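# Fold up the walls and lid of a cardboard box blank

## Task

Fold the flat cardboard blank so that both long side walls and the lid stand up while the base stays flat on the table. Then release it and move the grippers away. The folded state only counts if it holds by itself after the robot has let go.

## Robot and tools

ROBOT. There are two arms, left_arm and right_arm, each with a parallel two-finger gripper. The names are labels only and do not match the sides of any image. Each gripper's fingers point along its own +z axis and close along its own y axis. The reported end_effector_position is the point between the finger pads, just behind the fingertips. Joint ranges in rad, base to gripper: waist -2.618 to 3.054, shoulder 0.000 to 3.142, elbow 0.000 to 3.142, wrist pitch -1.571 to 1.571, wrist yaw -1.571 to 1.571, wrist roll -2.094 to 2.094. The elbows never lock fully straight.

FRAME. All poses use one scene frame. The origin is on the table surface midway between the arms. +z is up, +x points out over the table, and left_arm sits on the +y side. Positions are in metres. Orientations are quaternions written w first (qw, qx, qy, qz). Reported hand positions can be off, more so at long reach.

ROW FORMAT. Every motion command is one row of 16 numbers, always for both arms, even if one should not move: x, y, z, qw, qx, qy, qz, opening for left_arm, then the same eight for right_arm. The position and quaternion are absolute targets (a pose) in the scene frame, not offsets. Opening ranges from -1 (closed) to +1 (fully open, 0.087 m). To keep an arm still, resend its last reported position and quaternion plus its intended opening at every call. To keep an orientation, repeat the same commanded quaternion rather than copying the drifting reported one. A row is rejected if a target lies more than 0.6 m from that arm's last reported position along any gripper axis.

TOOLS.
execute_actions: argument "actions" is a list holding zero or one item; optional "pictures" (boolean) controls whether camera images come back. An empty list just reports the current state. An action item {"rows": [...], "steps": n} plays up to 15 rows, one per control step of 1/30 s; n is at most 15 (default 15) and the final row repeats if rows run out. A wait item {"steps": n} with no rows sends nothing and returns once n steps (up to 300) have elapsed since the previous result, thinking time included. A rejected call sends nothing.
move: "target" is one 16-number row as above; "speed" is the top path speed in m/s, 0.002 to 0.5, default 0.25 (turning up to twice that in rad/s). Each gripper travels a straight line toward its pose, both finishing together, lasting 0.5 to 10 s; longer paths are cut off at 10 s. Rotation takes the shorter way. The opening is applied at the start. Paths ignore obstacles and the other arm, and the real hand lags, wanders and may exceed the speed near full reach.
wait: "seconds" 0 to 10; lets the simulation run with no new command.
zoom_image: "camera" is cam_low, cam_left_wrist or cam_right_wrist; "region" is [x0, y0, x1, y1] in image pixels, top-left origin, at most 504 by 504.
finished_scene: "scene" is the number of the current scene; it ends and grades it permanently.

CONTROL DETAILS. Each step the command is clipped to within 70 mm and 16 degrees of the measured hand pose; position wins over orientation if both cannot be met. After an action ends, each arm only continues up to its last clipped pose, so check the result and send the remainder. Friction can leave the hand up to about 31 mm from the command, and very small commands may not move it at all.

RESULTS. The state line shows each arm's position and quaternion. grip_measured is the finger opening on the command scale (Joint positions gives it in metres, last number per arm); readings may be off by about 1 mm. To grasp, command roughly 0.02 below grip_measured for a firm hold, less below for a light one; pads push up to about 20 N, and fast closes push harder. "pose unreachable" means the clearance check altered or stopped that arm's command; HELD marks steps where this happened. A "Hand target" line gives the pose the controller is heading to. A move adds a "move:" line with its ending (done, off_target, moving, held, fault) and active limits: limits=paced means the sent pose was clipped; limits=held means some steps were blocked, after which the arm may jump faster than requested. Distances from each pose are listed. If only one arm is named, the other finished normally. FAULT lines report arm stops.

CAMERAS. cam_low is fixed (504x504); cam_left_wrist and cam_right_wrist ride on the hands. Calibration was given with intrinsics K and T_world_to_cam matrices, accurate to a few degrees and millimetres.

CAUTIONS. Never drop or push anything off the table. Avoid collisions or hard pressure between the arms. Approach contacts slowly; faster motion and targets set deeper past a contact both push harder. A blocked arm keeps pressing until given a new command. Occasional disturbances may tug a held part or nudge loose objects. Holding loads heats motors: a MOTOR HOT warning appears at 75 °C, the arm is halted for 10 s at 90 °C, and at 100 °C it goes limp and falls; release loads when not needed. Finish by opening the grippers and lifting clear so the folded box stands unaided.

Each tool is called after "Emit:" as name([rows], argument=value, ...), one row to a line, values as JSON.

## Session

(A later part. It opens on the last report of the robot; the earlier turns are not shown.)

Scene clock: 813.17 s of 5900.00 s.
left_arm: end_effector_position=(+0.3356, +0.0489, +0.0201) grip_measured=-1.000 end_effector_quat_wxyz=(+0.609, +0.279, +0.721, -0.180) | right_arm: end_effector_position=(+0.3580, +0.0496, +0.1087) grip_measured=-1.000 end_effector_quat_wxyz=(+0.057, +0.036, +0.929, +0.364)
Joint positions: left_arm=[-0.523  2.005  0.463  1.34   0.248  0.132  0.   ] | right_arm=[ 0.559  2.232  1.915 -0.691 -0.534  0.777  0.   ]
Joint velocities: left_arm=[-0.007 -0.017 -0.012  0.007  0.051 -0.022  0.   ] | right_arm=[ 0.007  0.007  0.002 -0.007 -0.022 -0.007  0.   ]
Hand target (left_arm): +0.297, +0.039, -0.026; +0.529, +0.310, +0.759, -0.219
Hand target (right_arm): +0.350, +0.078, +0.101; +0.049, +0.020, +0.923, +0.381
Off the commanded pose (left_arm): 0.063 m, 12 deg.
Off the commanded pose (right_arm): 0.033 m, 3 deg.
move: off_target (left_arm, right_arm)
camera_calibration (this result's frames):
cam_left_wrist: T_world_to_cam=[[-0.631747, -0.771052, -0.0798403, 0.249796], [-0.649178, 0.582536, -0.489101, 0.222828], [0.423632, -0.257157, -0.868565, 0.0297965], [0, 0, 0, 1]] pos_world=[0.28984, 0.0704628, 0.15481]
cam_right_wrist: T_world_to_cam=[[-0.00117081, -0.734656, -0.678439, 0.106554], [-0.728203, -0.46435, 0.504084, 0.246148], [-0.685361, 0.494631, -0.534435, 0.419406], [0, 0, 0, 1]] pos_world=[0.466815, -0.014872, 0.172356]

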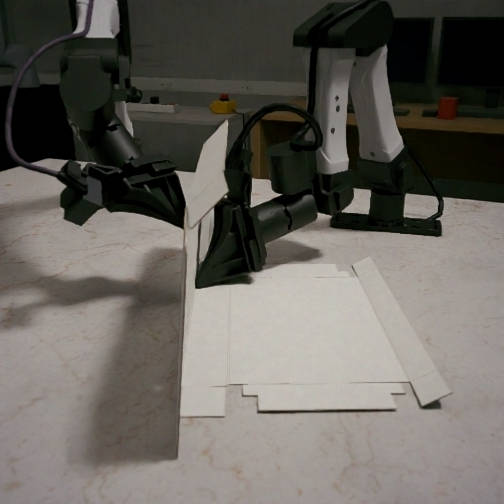

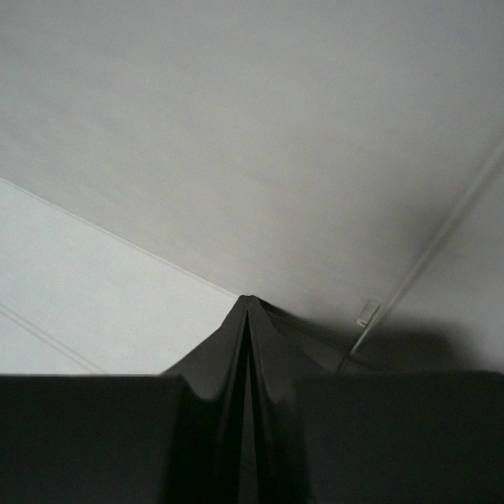

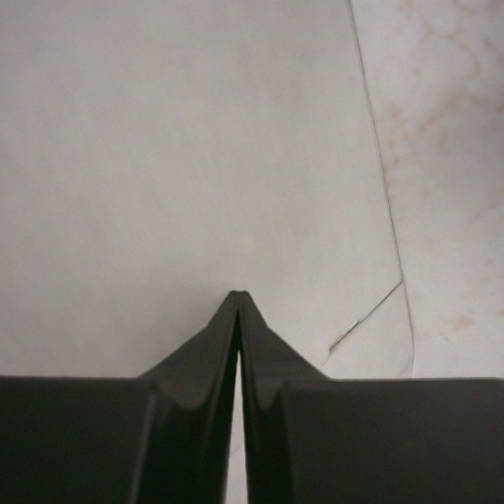

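Emit:
move(target=[0.30,0.035,-0.01,0.527,0.314,0.758,-0.218,-1,0.38,-0.10,0.09,0.05,0.02,0.92,0.38,-1], speed=0.1)

Emit:
move(target=[0.40,0.2,0.09,0.05,-0.02,0.86,-0.51,-1,0.38,-0.10,0.09,0.05,0.02,0.92,0.38,-1], speed=0.15)

Scene clock: 825.60 s of 5900.00 s.
left_arm: end_effector_position=(+0.3231, +0.0372, +0.0201) grip_measured=-1.000 end_effector_quat_wxyz=(+0.586, +0.302, +0.723, -0.206) | right_arm: end_effector_position=(+0.3842, -0.0986, +0.0836) grip_measured=-1.000 end_effector_quat_wxyz=(+0.056, +0.024, +0.925, +0.376)
Joint positions: left_arm=[-0.536  1.957  0.463  1.253  0.308  0.132  0.   ] | right_arm=[ 0.229  2.176  1.739 -0.778 -0.709  0.397  0.   ]
Joint velocities: left_arm=[-0.012 -0.002 -0.002 -0.007 -0.007 -0.022  0.   ] | right_arm=[ 0.007 -0.002 -0.012 -0.066  0.022 -0.095  0.   ]
Hand target (left_arm): +0.299, +0.036, -0.009; +0.530, +0.313, +0.757, -0.219
Hand target (right_arm): +0.378, -0.099, +0.090; +0.052, +0.020, +0.923, +0.381
Off the commanded pose (left_arm): 0.038 m, 8 deg.
Off the commanded pose (right_arm): 0.008 m, 1 deg.
After step 90, 7.47 s passed at rest.
move: off_target (left_arm)
camera_calibration (this result's frames):
cam_left_wrist: T_world_to_cam=[[-0.687976, -0.723598, -0.0556397, 0.248797], [-0.625318, 0.629951, -0.460585, 0.21153], [0.368329, -0.282079, -0.88587, 0.0512598], [0, 0, 0, 1]] pos_world=[0.284559, 0.0612352, 0.15668]
cam_right_wrist: T_world_to_cam=[[0.0221895, -0.718486, -0.695188, -0.0253469], [-0.721145, -0.493108, 0.486616, 0.205023], [-0.692429, 0.490533, -0.529074, 0.499145], [0, 0, 0, 1]] pos_world=[0.494036, -0.16196, 0.146696]

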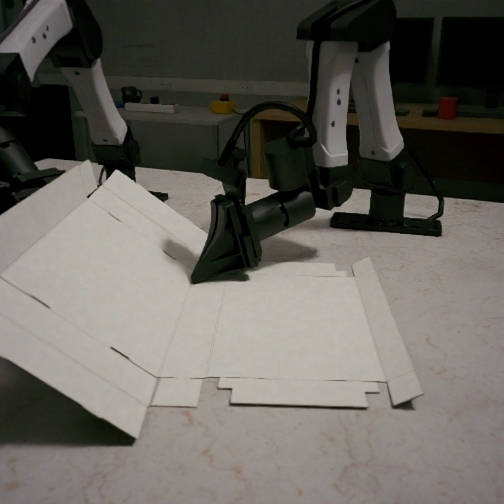

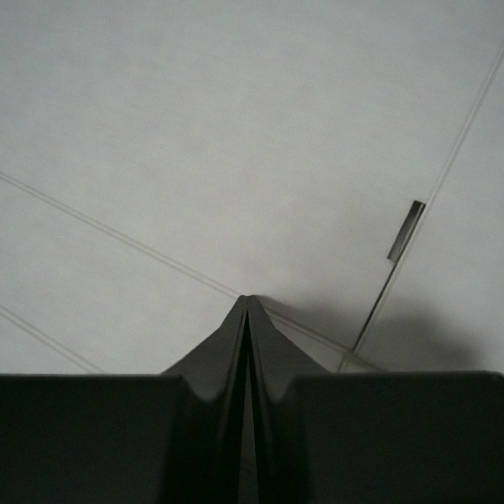

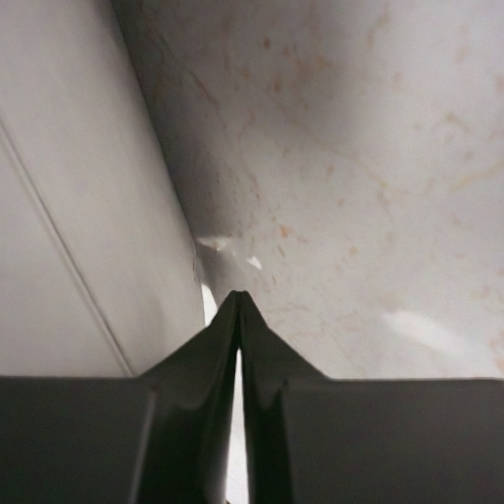

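Scene clock: 831.17 s of 5900.00 s.
left_arm: end_effector_position=(+0.3994, +0.1984, +0.0935) grip_measured=-1.000 end_effector_quat_wxyz=(+0.057, -0.021, +0.861, -0.505) | right_arm: end_effector_position=(+0.3800, -0.0988, +0.0836) grip_measured=-1.000 end_effector_quat_wxyz=(+0.047, +0.024, +0.925, +0.377)
Joint positions: left_arm=[ 0.096  2.52   2.232 -1.424  1.06   0.25   0.   ] | right_arm=[ 0.229  2.176  1.739 -0.798 -0.716  0.389  0.   ]
Joint velocities: left_arm=[-0.002 -0.012 -0.007 -0.007  0.007 -0.081  0.   ] | right_arm=[-0.007 -0.007 -0.002  0.066 -0.022  0.037  0.   ]
Hand target (left_arm): +0.400, +0.201, +0.093; +0.055, -0.024, +0.859, -0.508
Hand target (right_arm): +0.380, -0.100, +0.090; +0.050, +0.020, +0.923, +0.381
Off the commanded pose (left_arm): 0.004 m, 1 deg.
Off the commanded pose (right_arm): 0.006 m, 1 deg.
move: done
camera_calibration (this result's frames):
cam_left_wrist: T_world_to_cam=[[-0.0250799, -0.478124, 0.877934, 0.0212278], [-0.737202, 0.602006, 0.306794, 0.17], [-0.675207, -0.63952, -0.367572, 0.572914], [0, 0, 0, 1]] pos_world=[0.512692, 0.274199, 0.139796]
cam_right_wrist: T_world_to_cam=[[0.0168816, -0.71736, -0.696498, -0.0231937], [-0.70988, -0.499157, 0.496903, 0.196097], [-0.70412, 0.486041, -0.517666, 0.499401], [0, 0, 0, 1]] pos_world=[0.491235, -0.161485, 0.144928]

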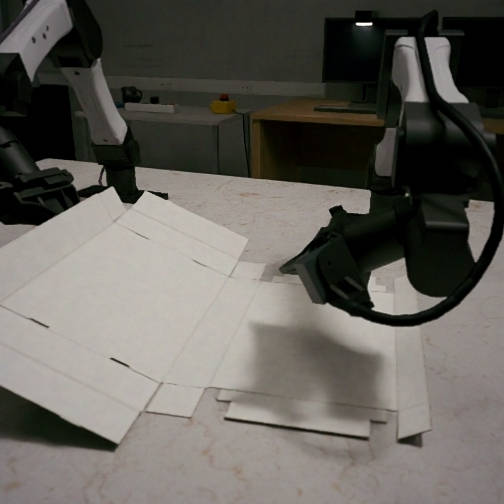

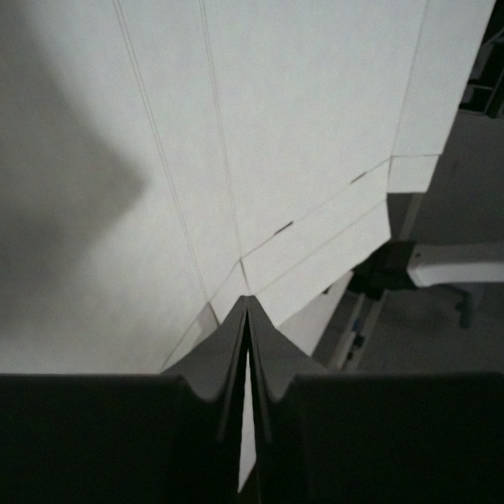

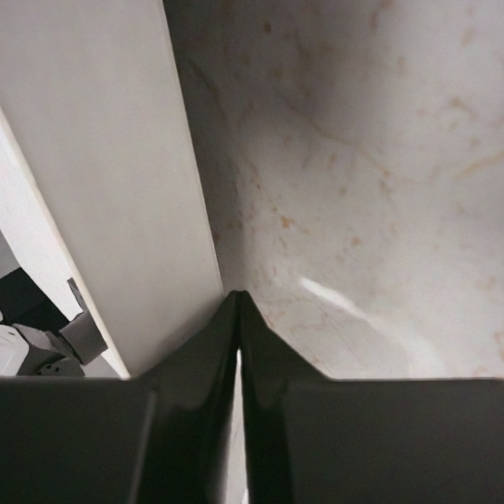

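Emit:
move(target=[0.40,0.30,0.06,0.1,-0.04,0.87,-0.48,-1,0.38,-0.10,0.09,0.05,0.02,0.92,0.38,-1], speed=0.15)

Emit:
move(target=[0.40,0.30,-0.03,0.1,-0.04,0.87,-0.48,-1,0.38,-0.10,0.09,0.05,0.02,0.92,0.38,-1], speed=0.05)

Emit:
move(target=[0.40,0.17,-0.03,0.05,-0.02,0.86,-0.51,-1,0.38,-0.23,0.09,0.05,0.02,0.92,0.38,-1], speed=0.05)

Scene clock: 842.23 s of 5900.00 s.
left_arm: end_effector_position=(+0.4025, +0.3000, +0.0606) grip_measured=-1.000 end_effector_quat_wxyz=(+0.107, -0.044, +0.871, -0.478) | right_arm: end_effector_position=(+0.3799, -0.0988, +0.0836) grip_measured=-1.000 end_effector_quat_wxyz=(+0.047, +0.023, +0.925, +0.377)
Joint positions: left_arm=[ 0.299  2.675  2.424 -1.558  1.007  0.449  0.   ] | right_arm=[ 0.229  2.176  1.739 -0.798 -0.717  0.389  0.   ]
Joint velocities: left_arm=[-0.007 -0.007  0.012 -0.037 -0.037 -0.022  0.   ] | right_arm=[-0.002 -0.022  0.002  0.007 -0.022 -0.051  0.   ]
Hand target (left_arm): +0.402, +0.300, +0.060; +0.103, -0.042, +0.872, -0.478
Hand target (right_arm): +0.380, -0.100, +0.090; +0.050, +0.020, +0.923, +0.381
Off the commanded pose (left_arm): 0.003 m, 1 deg.
Off the commanded pose (right_arm): 0.006 m, 1 deg.
joint sent to its limit (left arm) — the command would take joint 4 (wrist pitch) past its lower limit, so that joint was sent only as far as its limit.
After step 90, 6.83 s passed at rest.
move: done
camera_calibration (this result's frames):
cam_left_wrist: T_world_to_cam=[[-0.0318586, -0.527917, 0.848698, 0.118187], [-0.807392, 0.514116, 0.289489, 0.176868], [-0.589155, -0.676009, -0.442615, 0.608738], [0, 0, 0, 1]] pos_world=[0.505208, 0.382974, 0.11793]
cam_right_wrist: T_world_to_cam=[[0.0170386, -0.717192, -0.696667, -0.0231936], [-0.70959, -0.499554, 0.496917, 0.195871], [-0.704408, 0.485882, -0.517424, 0.499409], [0, 0, 0, 1]] pos_world=[0.491172, -0.16144, 0.144917]

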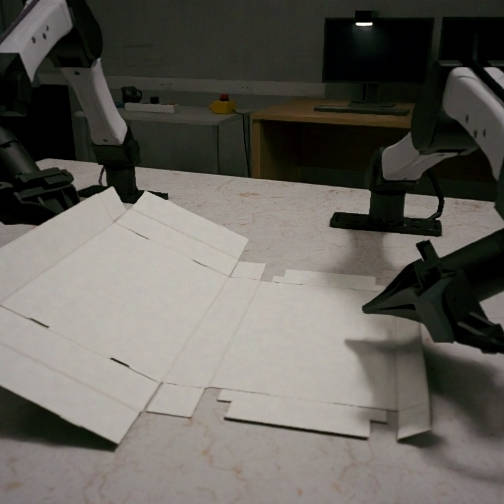

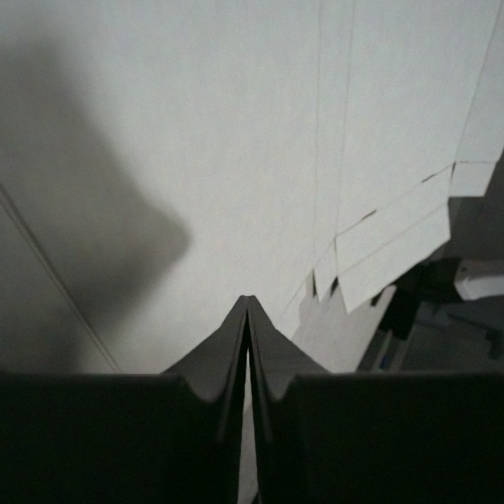

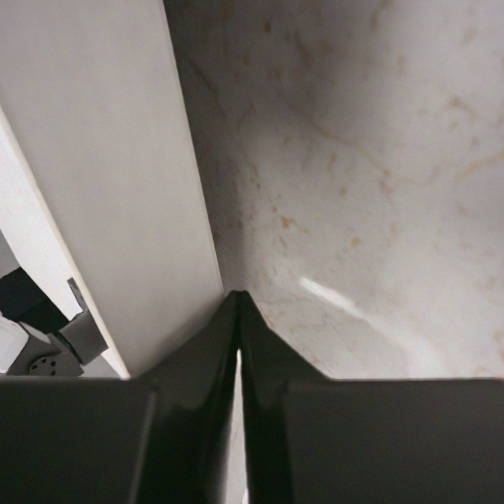

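Scene clock: 844.40 s of 5900.00 s.
left_arm: end_effector_position=(+0.4035, +0.2965, +0.0199) grip_measured=-1.000 end_effector_quat_wxyz=(+0.108, -0.058, +0.852, -0.508) | right_arm: end_effector_position=(+0.3799, -0.0988, +0.0836) grip_measured=-1.000 end_effector_quat_wxyz=(+0.047, +0.023, +0.925, +0.377)
Joint positions: left_arm=[ 0.306  2.729  2.321 -1.441  1.072  0.455  0.   ] | right_arm=[ 0.229  2.176  1.739 -0.798 -0.717  0.389  0.   ]
Joint velocities: left_arm=[ 0.007 -0.002 -0.017 -0.007 -0.007 -0.051  0.   ] | right_arm=[-0.007 -0.007 -0.017 -0.037 -0.007  0.007  0.   ]
Hand target (left_arm): +0.398, +0.300, -0.027; +0.097, -0.038, +0.870, -0.482
Hand target (right_arm): +0.380, -0.100, +0.090; +0.050, +0.020, +0.923, +0.381
Off the commanded pose (left_arm): 0.050 m, 4 deg.
Off the commanded pose (right_arm): 0.006 m, 1 deg.
move: off_target (left_arm)
camera_calibration (this result's frames):
cam_left_wrist: T_world_to_cam=[[-0.0160373, -0.465263, 0.885027, 0.125277], [-0.816461, 0.517043, 0.257017, 0.194684], [-0.577178, -0.718468, -0.388161, 0.595522], [0, 0, 0, 1]] pos_world=[0.504683, 0.38549, 0.0702481]
cam_right_wrist: T_world_to_cam=[[0.0174179, -0.717215, -0.696634, -0.0233586], [-0.709586, -0.499727, 0.496749, 0.195867], [-0.704403, 0.485669, -0.51763, 0.499403], [0, 0, 0, 1]] pos_world=[0.491173, -0.161418, 0.144937]

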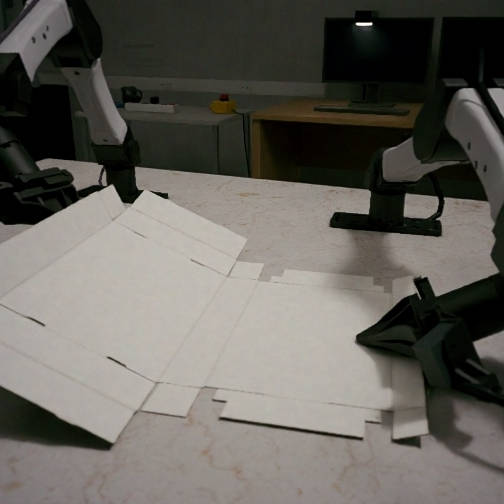

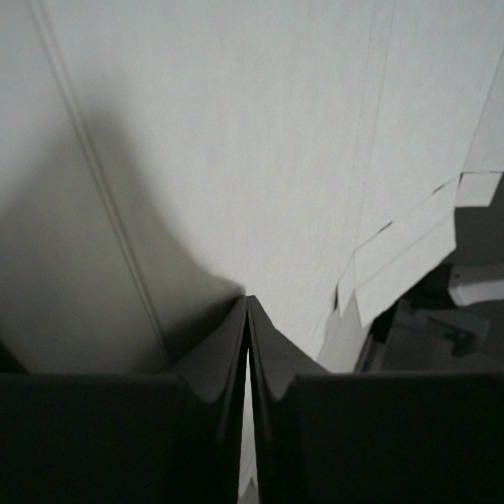

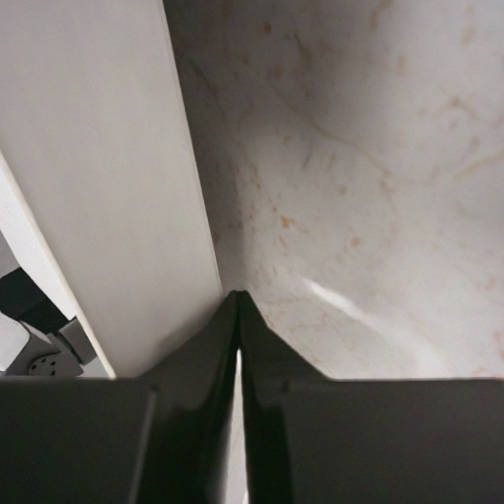

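Scene clock: 847.57 s of 5900.00 s.
left_arm: end_effector_position=(+0.4074, +0.1758, +0.0187) grip_measured=-1.000 end_effector_quat_wxyz=(+0.062, -0.028, +0.827, -0.558) | right_arm: end_effector_position=(+0.3752, -0.2275, +0.0880) grip_measured=-1.000 end_effector_quat_wxyz=(+0.051, +0.022, +0.925, +0.376)
Joint positions: left_arm=[ 0.068  2.621  2.039 -1.096  1.189  0.193  0.   ] | right_arm=[-0.065  2.19   1.797 -1.104 -0.775 -0.006  0.   ]
Joint velocities: left_arm=[ 0.002  0.002 -0.012 -0.022  0.066  0.037  0.   ] | right_arm=[-0.017 -0.022 -0.012 -0.037 -0.007 -0.051  0.   ]
Hand target (left_arm): +0.397, +0.171, -0.027; +0.043, -0.014, +0.856, -0.515
Hand target (right_arm): +0.378, -0.229, +0.090; +0.052, +0.021, +0.923, +0.381
Off the commanded pose (left_arm): 0.050 m, 7 deg.
Off the commanded pose (right_arm): 0.006 m, 1 deg.
move: off_target (left_arm)
camera_calibration (this result's frames):
cam_left_wrist: T_world_to_cam=[[-0.0273578, -0.363955, 0.931015, 0.0561288], [-0.74734, 0.625991, 0.222754, 0.213927], [-0.663879, -0.68969, -0.289124, 0.539062], [0, 0, 0, 1]] pos_world=[0.519283, 0.258298, 0.0559459]
cam_right_wrist: T_world_to_cam=[[0.022657, -0.71839, -0.695271, -0.114831], [-0.713372, -0.498849, 0.492189, 0.128056], [-0.700419, 0.484836, -0.523782, 0.559682], [0, 0, 0, 1]] pos_world=[0.485966, -0.289967, 0.150285]

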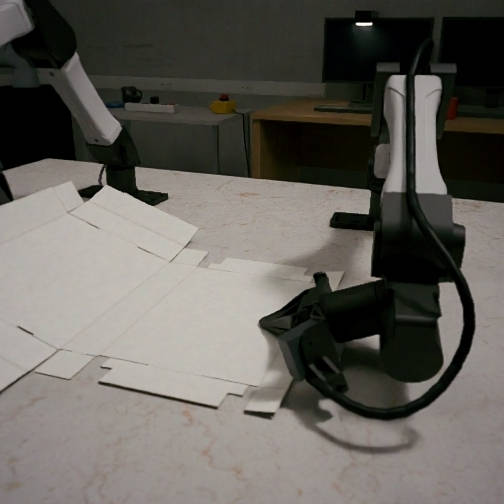

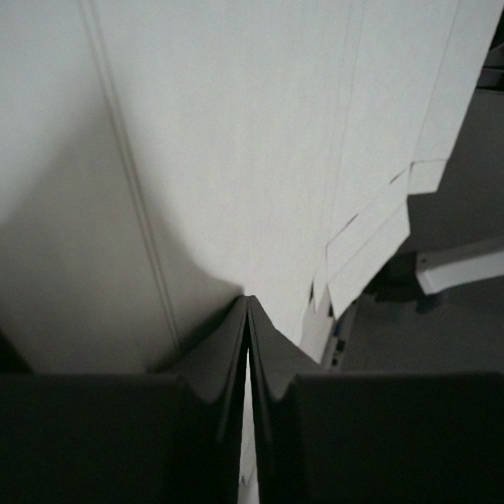

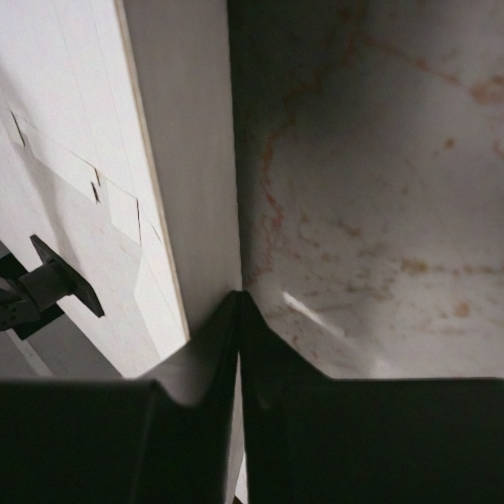

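Emit:
move(target=[0.40,0.17,-0.03,0.05,-0.02,0.86,-0.51,-1,0.40,-0.17,0.06,0.05,0.02,0.92,0.38,-1], speed=0.06)

Emit:
move(target=[0.40,0.17,-0.03,0.05,-0.02,0.86,-0.51,-1,0.40,-0.04,0.11,0.05,0.02,0.92,0.38,-1], speed=0.06)

Emit:
move(target=[0.40,0.17,-0.03,0.05,-0.02,0.86,-0.51,-1,0.40,0.05,0.11,0.05,0.02,0.92,0.38,-1], speed=0.05)

Scene clock: 855.90 s of 5900.00 s.
left_arm: end_effector_position=(+0.4082, +0.1756, +0.0189) grip_measured=-1.000 end_effector_quat_wxyz=(+0.060, -0.032, +0.829, -0.555) | right_arm: end_effector_position=(+0.3906, -0.1928, +0.0641) grip_measured=-1.000 end_effector_quat_wxyz=(+0.043, +0.035, +0.928, +0.369)
Joint positions: left_arm=[ 0.067  2.618  2.039 -1.089  1.183  0.176  0.   ] | right_arm=[ 0.019  2.248  1.797 -0.974 -0.75   0.135  0.   ]
Joint velocities: left_arm=[-0.007 -0.012 -0.007  0.022  0.051 -0.007  0.   ] | right_arm=[-0.002 -0.012  0.012  0.022 -0.037  0.081  0.   ]
Hand target (left_arm): +0.398, +0.172, -0.027; +0.043, -0.015, +0.857, -0.513
Hand target (right_arm): +0.399, -0.171, +0.061; +0.049, +0.019, +0.923, +0.382
Off the commanded pose (left_arm): 0.050 m, 7 deg.
Off the commanded pose (right_arm): 0.025 m, 2 deg.
After step 90, 3.87 s passed at rest.
move: off_target (left_arm, right_arm)
camera_calibration (this result's frames):
cam_left_wrist: T_world_to_cam=[[-0.0186454, -0.369436, 0.929069, 0.0533874], [-0.748389, 0.621342, 0.232052, 0.215636], [-0.662997, -0.690979, -0.288067, 0.539395], [0, 0, 0, 1]] pos_world=[0.519993, 0.25845, 0.0557426]
cam_right_wrist: T_world_to_cam=[[-0.00956306, -0.727359, -0.686191, -0.0966054], [-0.710104, -0.478205, 0.516791, 0.16926], [-0.704032, 0.492209, -0.511927, 0.543241], [0, 0, 0, 1]] pos_world=[0.501727, -0.256714, 0.124338]

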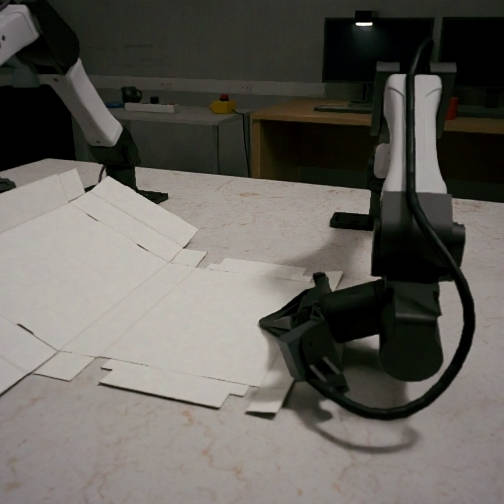

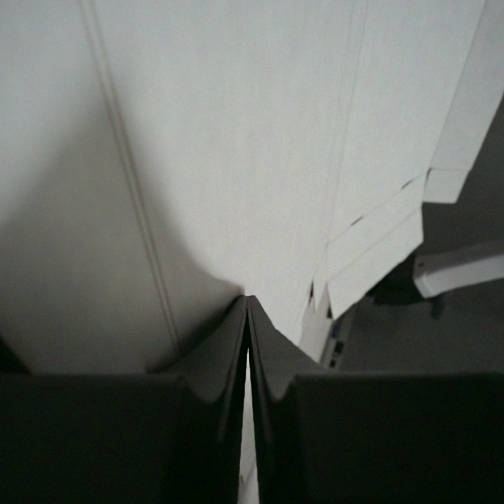

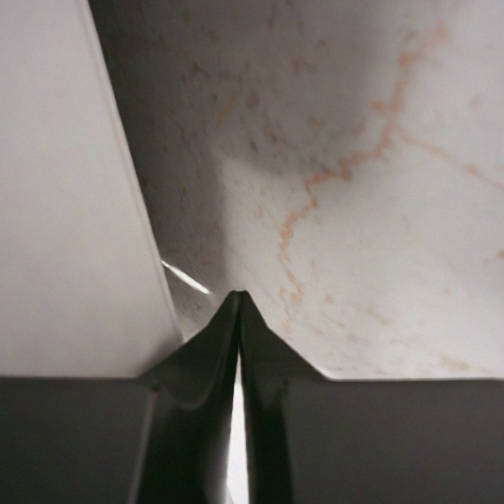

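Scene clock: 858.97 s of 5900.00 s.
left_arm: end_effector_position=(+0.4091, +0.1776, +0.0193) grip_measured=-1.000 end_effector_quat_wxyz=(+0.061, -0.035, +0.830, -0.553) | right_arm: end_effector_position=(+0.3968, -0.0481, +0.1080) grip_measured=-1.000 end_effector_quat_wxyz=(+0.041, +0.022, +0.925, +0.378)
Joint positions: left_arm=[ 0.071  2.617  2.039 -1.085  1.179  0.167  0.   ] | right_arm=[ 0.325  2.284  2.004 -0.892 -0.69   0.501  0.   ]
Joint velocities: left_arm=[-0.012 -0.007 -0.002 -0.037 -0.022  0.007  0.   ] | right_arm=[-0.012 -0.017 -0.002  0.051 -0.037  0.022  0.   ]
Hand target (left_arm): +0.398, +0.172, -0.027; +0.043, -0.015, +0.857, -0.513
Hand target (right_arm): +0.401, -0.041, +0.111; +0.048, +0.020, +0.923, +0.382
Off the commanded pose (left_arm): 0.051 m, 6 deg.
Off the commanded pose (right_arm): 0.009 m, 1 deg.
move: off_target (left_arm)
camera_calibration (this result's frames):
cam_left_wrist: T_world_to_cam=[[-0.0136652, -0.372583, 0.927898, 0.0523481], [-0.751878, 0.615578, 0.236102, 0.217376], [-0.659161, -0.69444, -0.288549, 0.540509], [0, 0, 0, 1]] pos_world=[0.520438, 0.261043, 0.0560663]
cam_right_wrist: T_world_to_cam=[[0.0140775, -0.714651, -0.69934, 0.031401], [-0.700861, -0.505892, 0.50286, 0.2167], [-0.713159, 0.483061, -0.507993, 0.501591], [0, 0, 0, 1]] pos_world=[0.509149, -0.110231, 0.167794]

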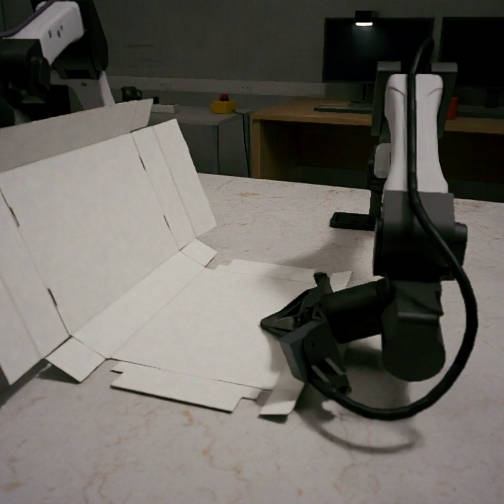

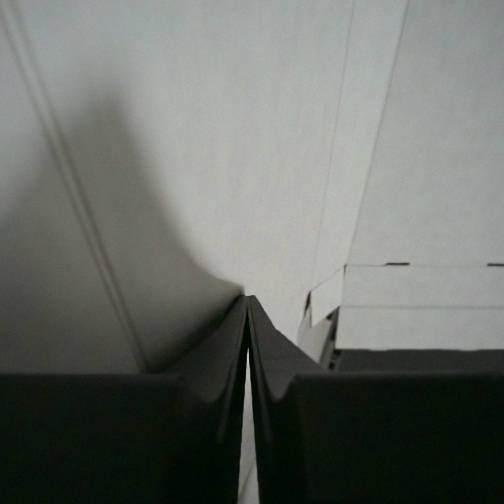

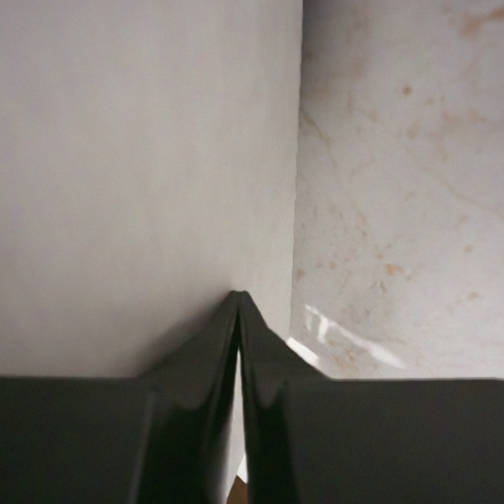

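Scene clock: 861.23 s of 5900.00 s.
left_arm: end_effector_position=(+0.4089, +0.1771, +0.0189) grip_measured=-1.000 end_effector_quat_wxyz=(+0.061, -0.036, +0.830, -0.554) | right_arm: end_effector_position=(+0.3931, +0.0434, +0.1165) grip_measured=-1.000 end_effector_quat_wxyz=(+0.034, +0.018, +0.921, +0.387)
Joint positions: left_arm=[ 0.07   2.615  2.034 -1.08   1.18   0.164  0.   ] | right_arm=[ 0.495  2.424  2.257 -0.889 -0.639  0.691  0.   ]
Joint velocities: left_arm=[-0.002 -0.002  0.002 -0.051 -0.051 -0.037  0.   ] | right_arm=[-0.007 -0.007  0.012 -0.11   0.007 -0.037  0.   ]
Hand target (left_arm): +0.398, +0.172, -0.027; +0.044, -0.015, +0.857, -0.513
Hand target (right_arm): +0.401, +0.049, +0.111; +0.049, +0.020, +0.923, +0.382
Off the commanded pose (left_arm): 0.050 m, 6 deg.
Off the commanded pose (right_arm): 0.012 m, 2 deg.
move: off_target (left_arm, right_arm)
camera_calibration (this result's frames):
cam_left_wrist: T_world_to_cam=[[-0.0128272, -0.371487, 0.92835, 0.0519453], [-0.752019, 0.615482, 0.2359, 0.217708], [-0.659016, -0.695111, -0.28726, 0.539963], [0, 0, 0, 1]] pos_world=[0.520231, 0.260636, 0.0555294]
cam_right_wrist: T_world_to_cam=[[0.0176045, -0.701566, -0.712387, 0.1024], [-0.689684, -0.524375, 0.499366, 0.252895], [-0.723896, 0.482531, -0.49309, 0.461611], [0, 0, 0, 1]] pos_world=[0.506773, -0.0182891, 0.174277]

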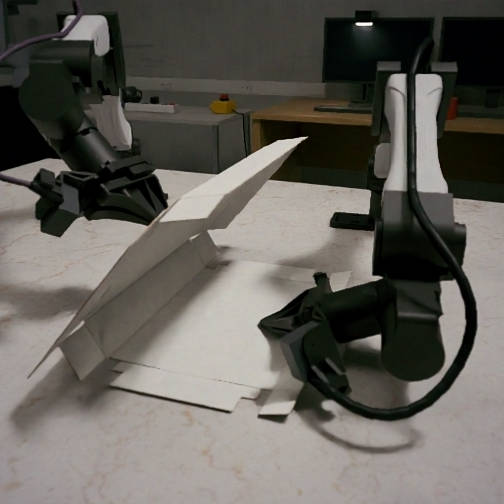

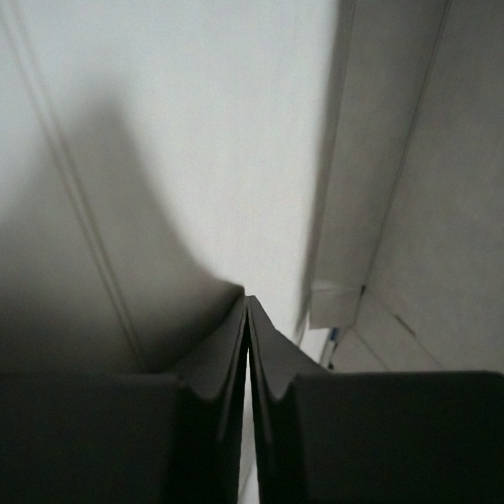

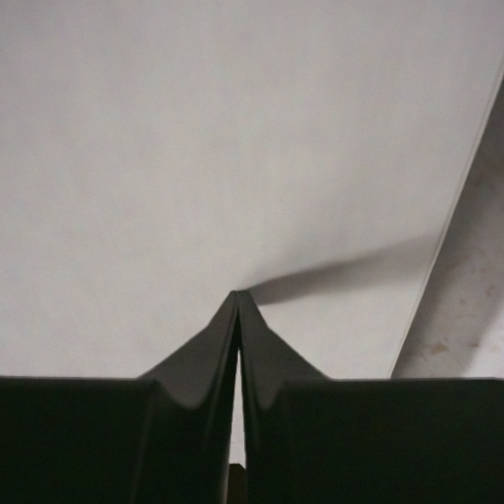

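Emit:
move(target=[0.40,0.17,-0.03,0.05,-0.02,0.86,-0.51,-1,0.40,0.03,0.06,0.05,0.02,0.92,0.38,-1], speed=0.04)

Emit:
move(target=[0.40,0.17,-0.03,0.05,-0.02,0.86,-0.51,-1,0.40,0.01,0.02,0.05,0.02,0.92,0.38,-1], speed=0.04)

Scene clock: 867.07 s of 5900.00 s.
left_arm: end_effector_position=(+0.4091, +0.1771, +0.0193) grip_measured=-1.000 end_effector_quat_wxyz=(+0.061, -0.035, +0.830, -0.553) | right_arm: end_effector_position=(+0.3934, +0.0450, +0.0884) grip_measured=-1.000 end_effector_quat_wxyz=(+0.037, +0.007, +0.907, +0.419)
Joint positions: left_arm=[ 0.07   2.614  2.034 -1.079  1.178  0.163  0.   ] | right_arm=[ 0.484  2.4    2.063 -0.673 -0.701  0.69   0.   ]
Joint velocities: left_arm=[-0.002  0.002  0.002  0.007 -0.007  0.007  0.   ] | right_arm=[ 0.002  0.012 -0.012  0.051 -0.11  -0.007  0.   ]
Hand target (left_arm): +0.398, +0.172, -0.027; +0.044, -0.015, +0.857, -0.513
Hand target (right_arm): +0.399, +0.029, +0.061; +0.048, +0.019, +0.923, +0.381
Off the commanded pose (left_arm): 0.051 m, 6 deg.
Off the commanded pose (right_arm): 0.033 m, 5 deg.
After step 90, 1.13 s passed at rest.
move: off_target (left_arm, right_arm)
camera_calibration (this result's frames):
cam_left_wrist: T_world_to_cam=[[-0.0135702, -0.373832, 0.927397, 0.0522834], [-0.752205, 0.614889, 0.236854, 0.217901], [-0.65879, -0.694378, -0.289542, 0.540047], [0, 0, 0, 1]] pos_world=[0.520393, 0.260558, 0.0562684]
cam_right_wrist: T_world_to_cam=[[0.0437022, -0.650802, -0.757989, 0.0750137], [-0.686176, -0.570998, 0.450692, 0.273019], [-0.726121, 0.500418, -0.471519, 0.44534], [0, 0, 0, 1]] pos_world=[0.507432, -0.0181435, 0.143798]

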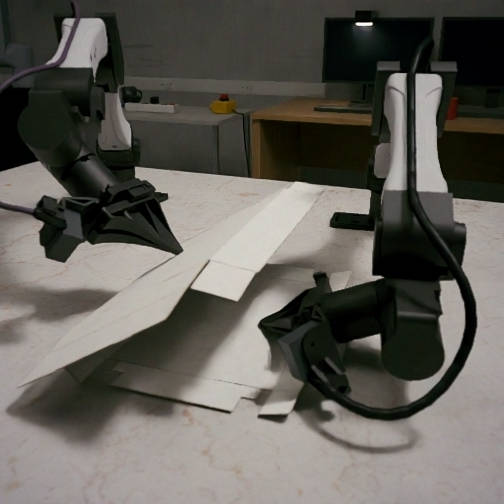

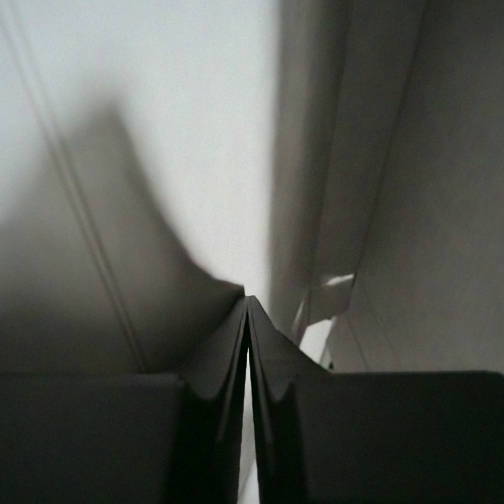

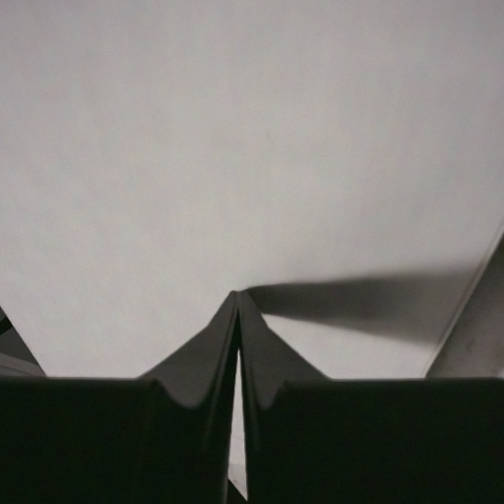

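Scene clock: 869.23 s of 5900.00 s.
left_arm: end_effector_position=(+0.4090, +0.1769, +0.0191) grip_measured=-1.000 end_effector_quat_wxyz=(+0.062, -0.035, +0.830, -0.553) | right_arm: end_effector_position=(+0.3941, +0.0341, +0.0621) grip_measured=-1.000 end_effector_quat_wxyz=(+0.042, -0.005, +0.897, +0.439)
Joint positions: left_arm=[ 0.069  2.612  2.031 -1.075  1.179  0.162  0.   ] | right_arm=[ 0.455  2.393  1.919 -0.518 -0.754  0.66   0.   ]
Joint velocities: left_arm=[-0.002 -0.022 -0.002 -0.007  0.007 -0.051  0.   ] | right_arm=[ 0.002  0.002 -0.002  0.007 -0.066 -0.081  0.   ]
Hand target (left_arm): +0.398, +0.172, -0.027; +0.044, -0.015, +0.857, -0.513
Hand target (right_arm): +0.397, +0.009, +0.022; +0.047, +0.018, +0.923, +0.382
Off the commanded pose (left_arm): 0.050 m, 6 deg.
Off the commanded pose (right_arm): 0.049 m, 8 deg.
move: off_target (left_arm, right_arm)
camera_calibration (this result's frames):
cam_left_wrist: T_world_to_cam=[[-0.0144252, -0.373324, 0.927589, 0.0526465], [-0.752508, 0.614928, 0.235786, 0.21819], [-0.658425, -0.694617, -0.289799, 0.53965], [0, 0, 0, 1]] pos_world=[0.520268, 0.260333, 0.05611]
cam_right_wrist: T_world_to_cam=[[0.0714564, -0.614825, -0.78542, 0.0374822], [-0.684001, -0.603324, 0.410051, 0.281917], [-0.725973, 0.507928, -0.463652, 0.438124], [0, 0, 0, 1]] pos_world=[0.508219, -0.0294029, 0.116976]

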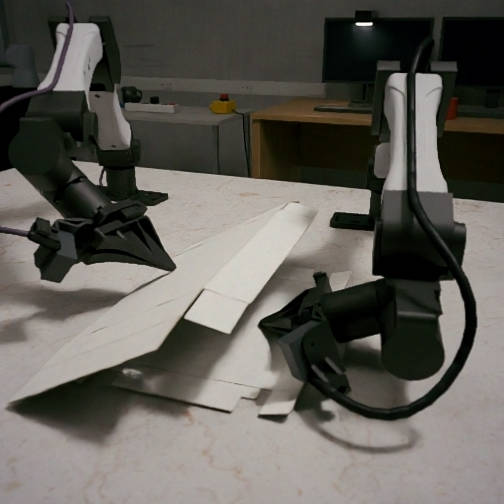

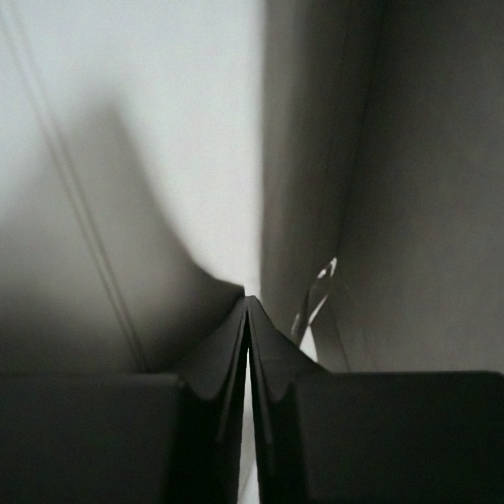

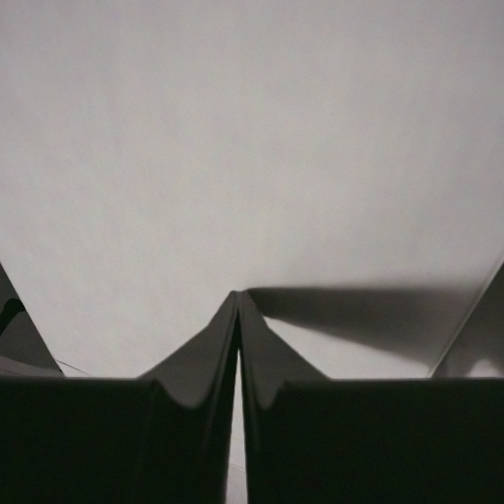

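Wall flattened; base ~150°. Press further.

Emit:
move(target=[0.40,0.17,-0.03,0.05,-0.02,0.86,-0.51,-1,0.40,0.06,0.01,0.05,0.02,0.92,0.38,-1], speed=0.03)

Scene clock: 875.30 s of 5900.00 s.
left_arm: end_effector_position=(+0.4090, +0.1766, +0.0192) grip_measured=-1.000 end_effector_quat_wxyz=(+0.063, -0.035, +0.829, -0.554) | right_arm: end_effector_position=(+0.3932, +0.0532, +0.0636) grip_measured=-1.000 end_effector_quat_wxyz=(+0.037, +0.006, +0.898, +0.438)
Joint positions: left_arm=[ 0.069  2.611  2.026 -1.07   1.182  0.161  0.   ] | right_arm=[ 0.49   2.42   1.969 -0.519 -0.73   0.722  0.   ]
Joint velocities: left_arm=[-0.012 -0.007 -0.002 -0.022 -0.051 -0.066  0.   ] | right_arm=[-0.017 -0.007  0.012  0.007  0.007  0.022  0.   ]
Hand target (left_arm): +0.398, +0.172, -0.027; +0.044, -0.016, +0.857, -0.512
Hand target (right_arm): +0.396, +0.055, +0.013; +0.049, +0.018, +0.922, +0.383
Off the commanded pose (left_arm): 0.050 m, 7 deg.
Off the commanded pose (right_arm): 0.054 m, 7 deg.
After step 90, 0.53 s passed at rest.
move: off_target (left_arm, right_arm)
camera_calibration (this result's frames):
cam_left_wrist: T_world_to_cam=[[-0.015758, -0.371156, 0.928437, 0.0526533], [-0.753313, 0.614981, 0.233062, 0.218662], [-0.657474, -0.695731, -0.289287, 0.539291], [0, 0, 0, 1]] pos_world=[0.52012, 0.260271, 0.0561631]
cam_right_wrist: T_world_to_cam=[[0.045887, -0.618171, -0.784703, 0.0606485], [-0.68527, -0.591038, 0.425534, 0.291065], [-0.726842, 0.518207, -0.450735, 0.427433], [0, 0, 0, 1]] pos_world=[0.507351, -0.011977, 0.116392]

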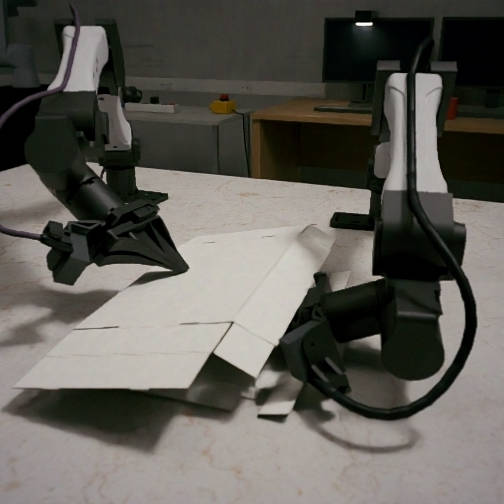

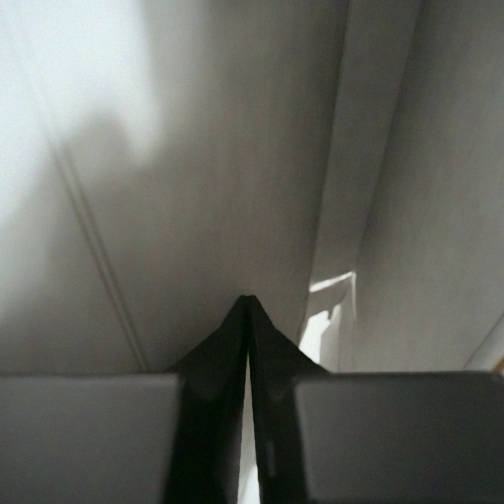

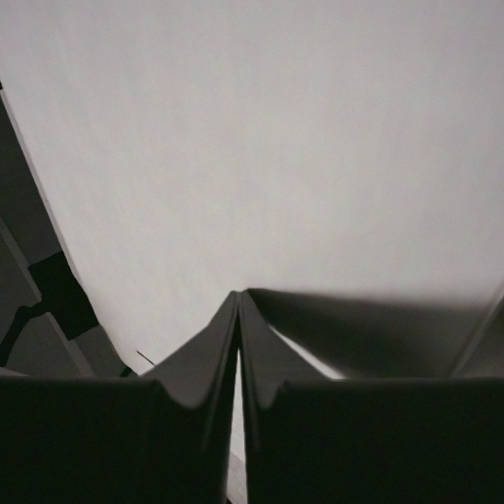

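Emit:
move(target=[0.40,0.17,-0.03,0.05,-0.02,0.86,-0.51,-1,0.40,0.0,-0.01,0.05,0.02,0.92,0.38,-1], speed=0.03)

Scene clock: 881.63 s of 5900.00 s.
left_arm: end_effector_position=(+0.4095, +0.1730, +0.0194) grip_measured=-1.000 end_effector_quat_wxyz=(+0.063, -0.031, +0.830, -0.554) | right_arm: end_effector_position=(+0.3939, +0.0341, +0.0423) grip_measured=-1.000 end_effector_quat_wxyz=(+0.047, -0.018, +0.888, +0.457)
Joint positions: left_arm=[ 0.061  2.61   2.026 -1.062  1.181  0.156  0.   ] | right_arm=[ 0.448  2.413  1.848 -0.4   -0.79   0.649  0.   ]
Joint velocities: left_arm=[-0.012 -0.002 -0.007  0.007 -0.066  0.066  0.   ] | right_arm=[ 0.017  0.002 -0.002 -0.022  0.037 -0.037  0.   ]
Hand target (left_arm): +0.398, +0.171, -0.027; +0.044, -0.016, +0.858, -0.512
Hand target (right_arm): +0.395, -0.001, -0.007; +0.046, +0.017, +0.922, +0.383
Off the commanded pose (left_arm): 0.050 m, 6 deg.
Off the commanded pose (right_arm): 0.063 m, 10 deg.
After step 90, 0.07 s passed at rest.
move: off_target (left_arm, right_arm)
camera_calibration (this result's frames):
cam_left_wrist: T_world_to_cam=[[-0.022298, -0.372274, 0.927855, 0.0540202], [-0.750195, 0.6197, 0.230607, 0.219199], [-0.660841, -0.69093, -0.293096, 0.537771], [0, 0, 0, 1]] pos_world=[0.521027, 0.255835, 0.0569468]
cam_right_wrist: T_world_to_cam=[[0.0996025, -0.582701, -0.80656, 0.0105941], [-0.679663, -0.631867, 0.372562, 0.290775], [-0.72673, 0.511081, -0.458976, 0.428793], [0, 0, 0, 1]] pos_world=[0.508191, -0.0292436, 0.0970188]

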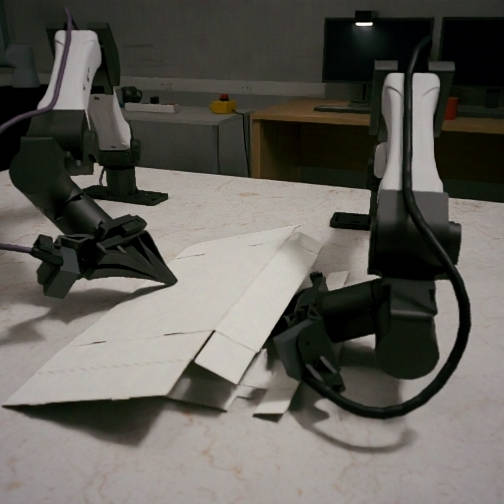

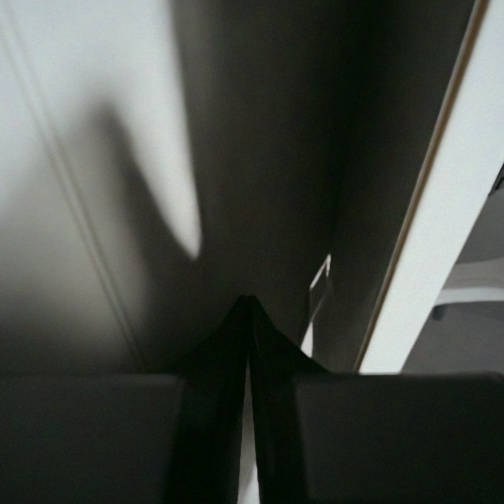

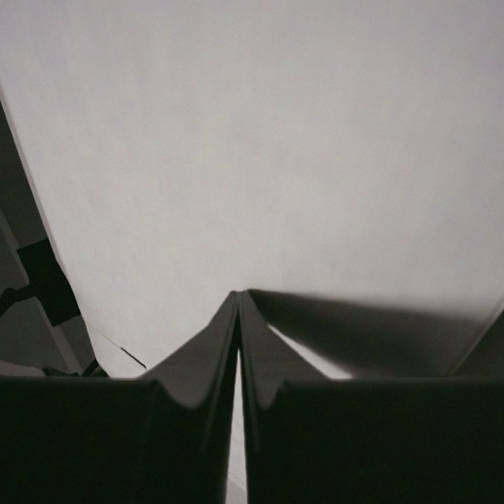

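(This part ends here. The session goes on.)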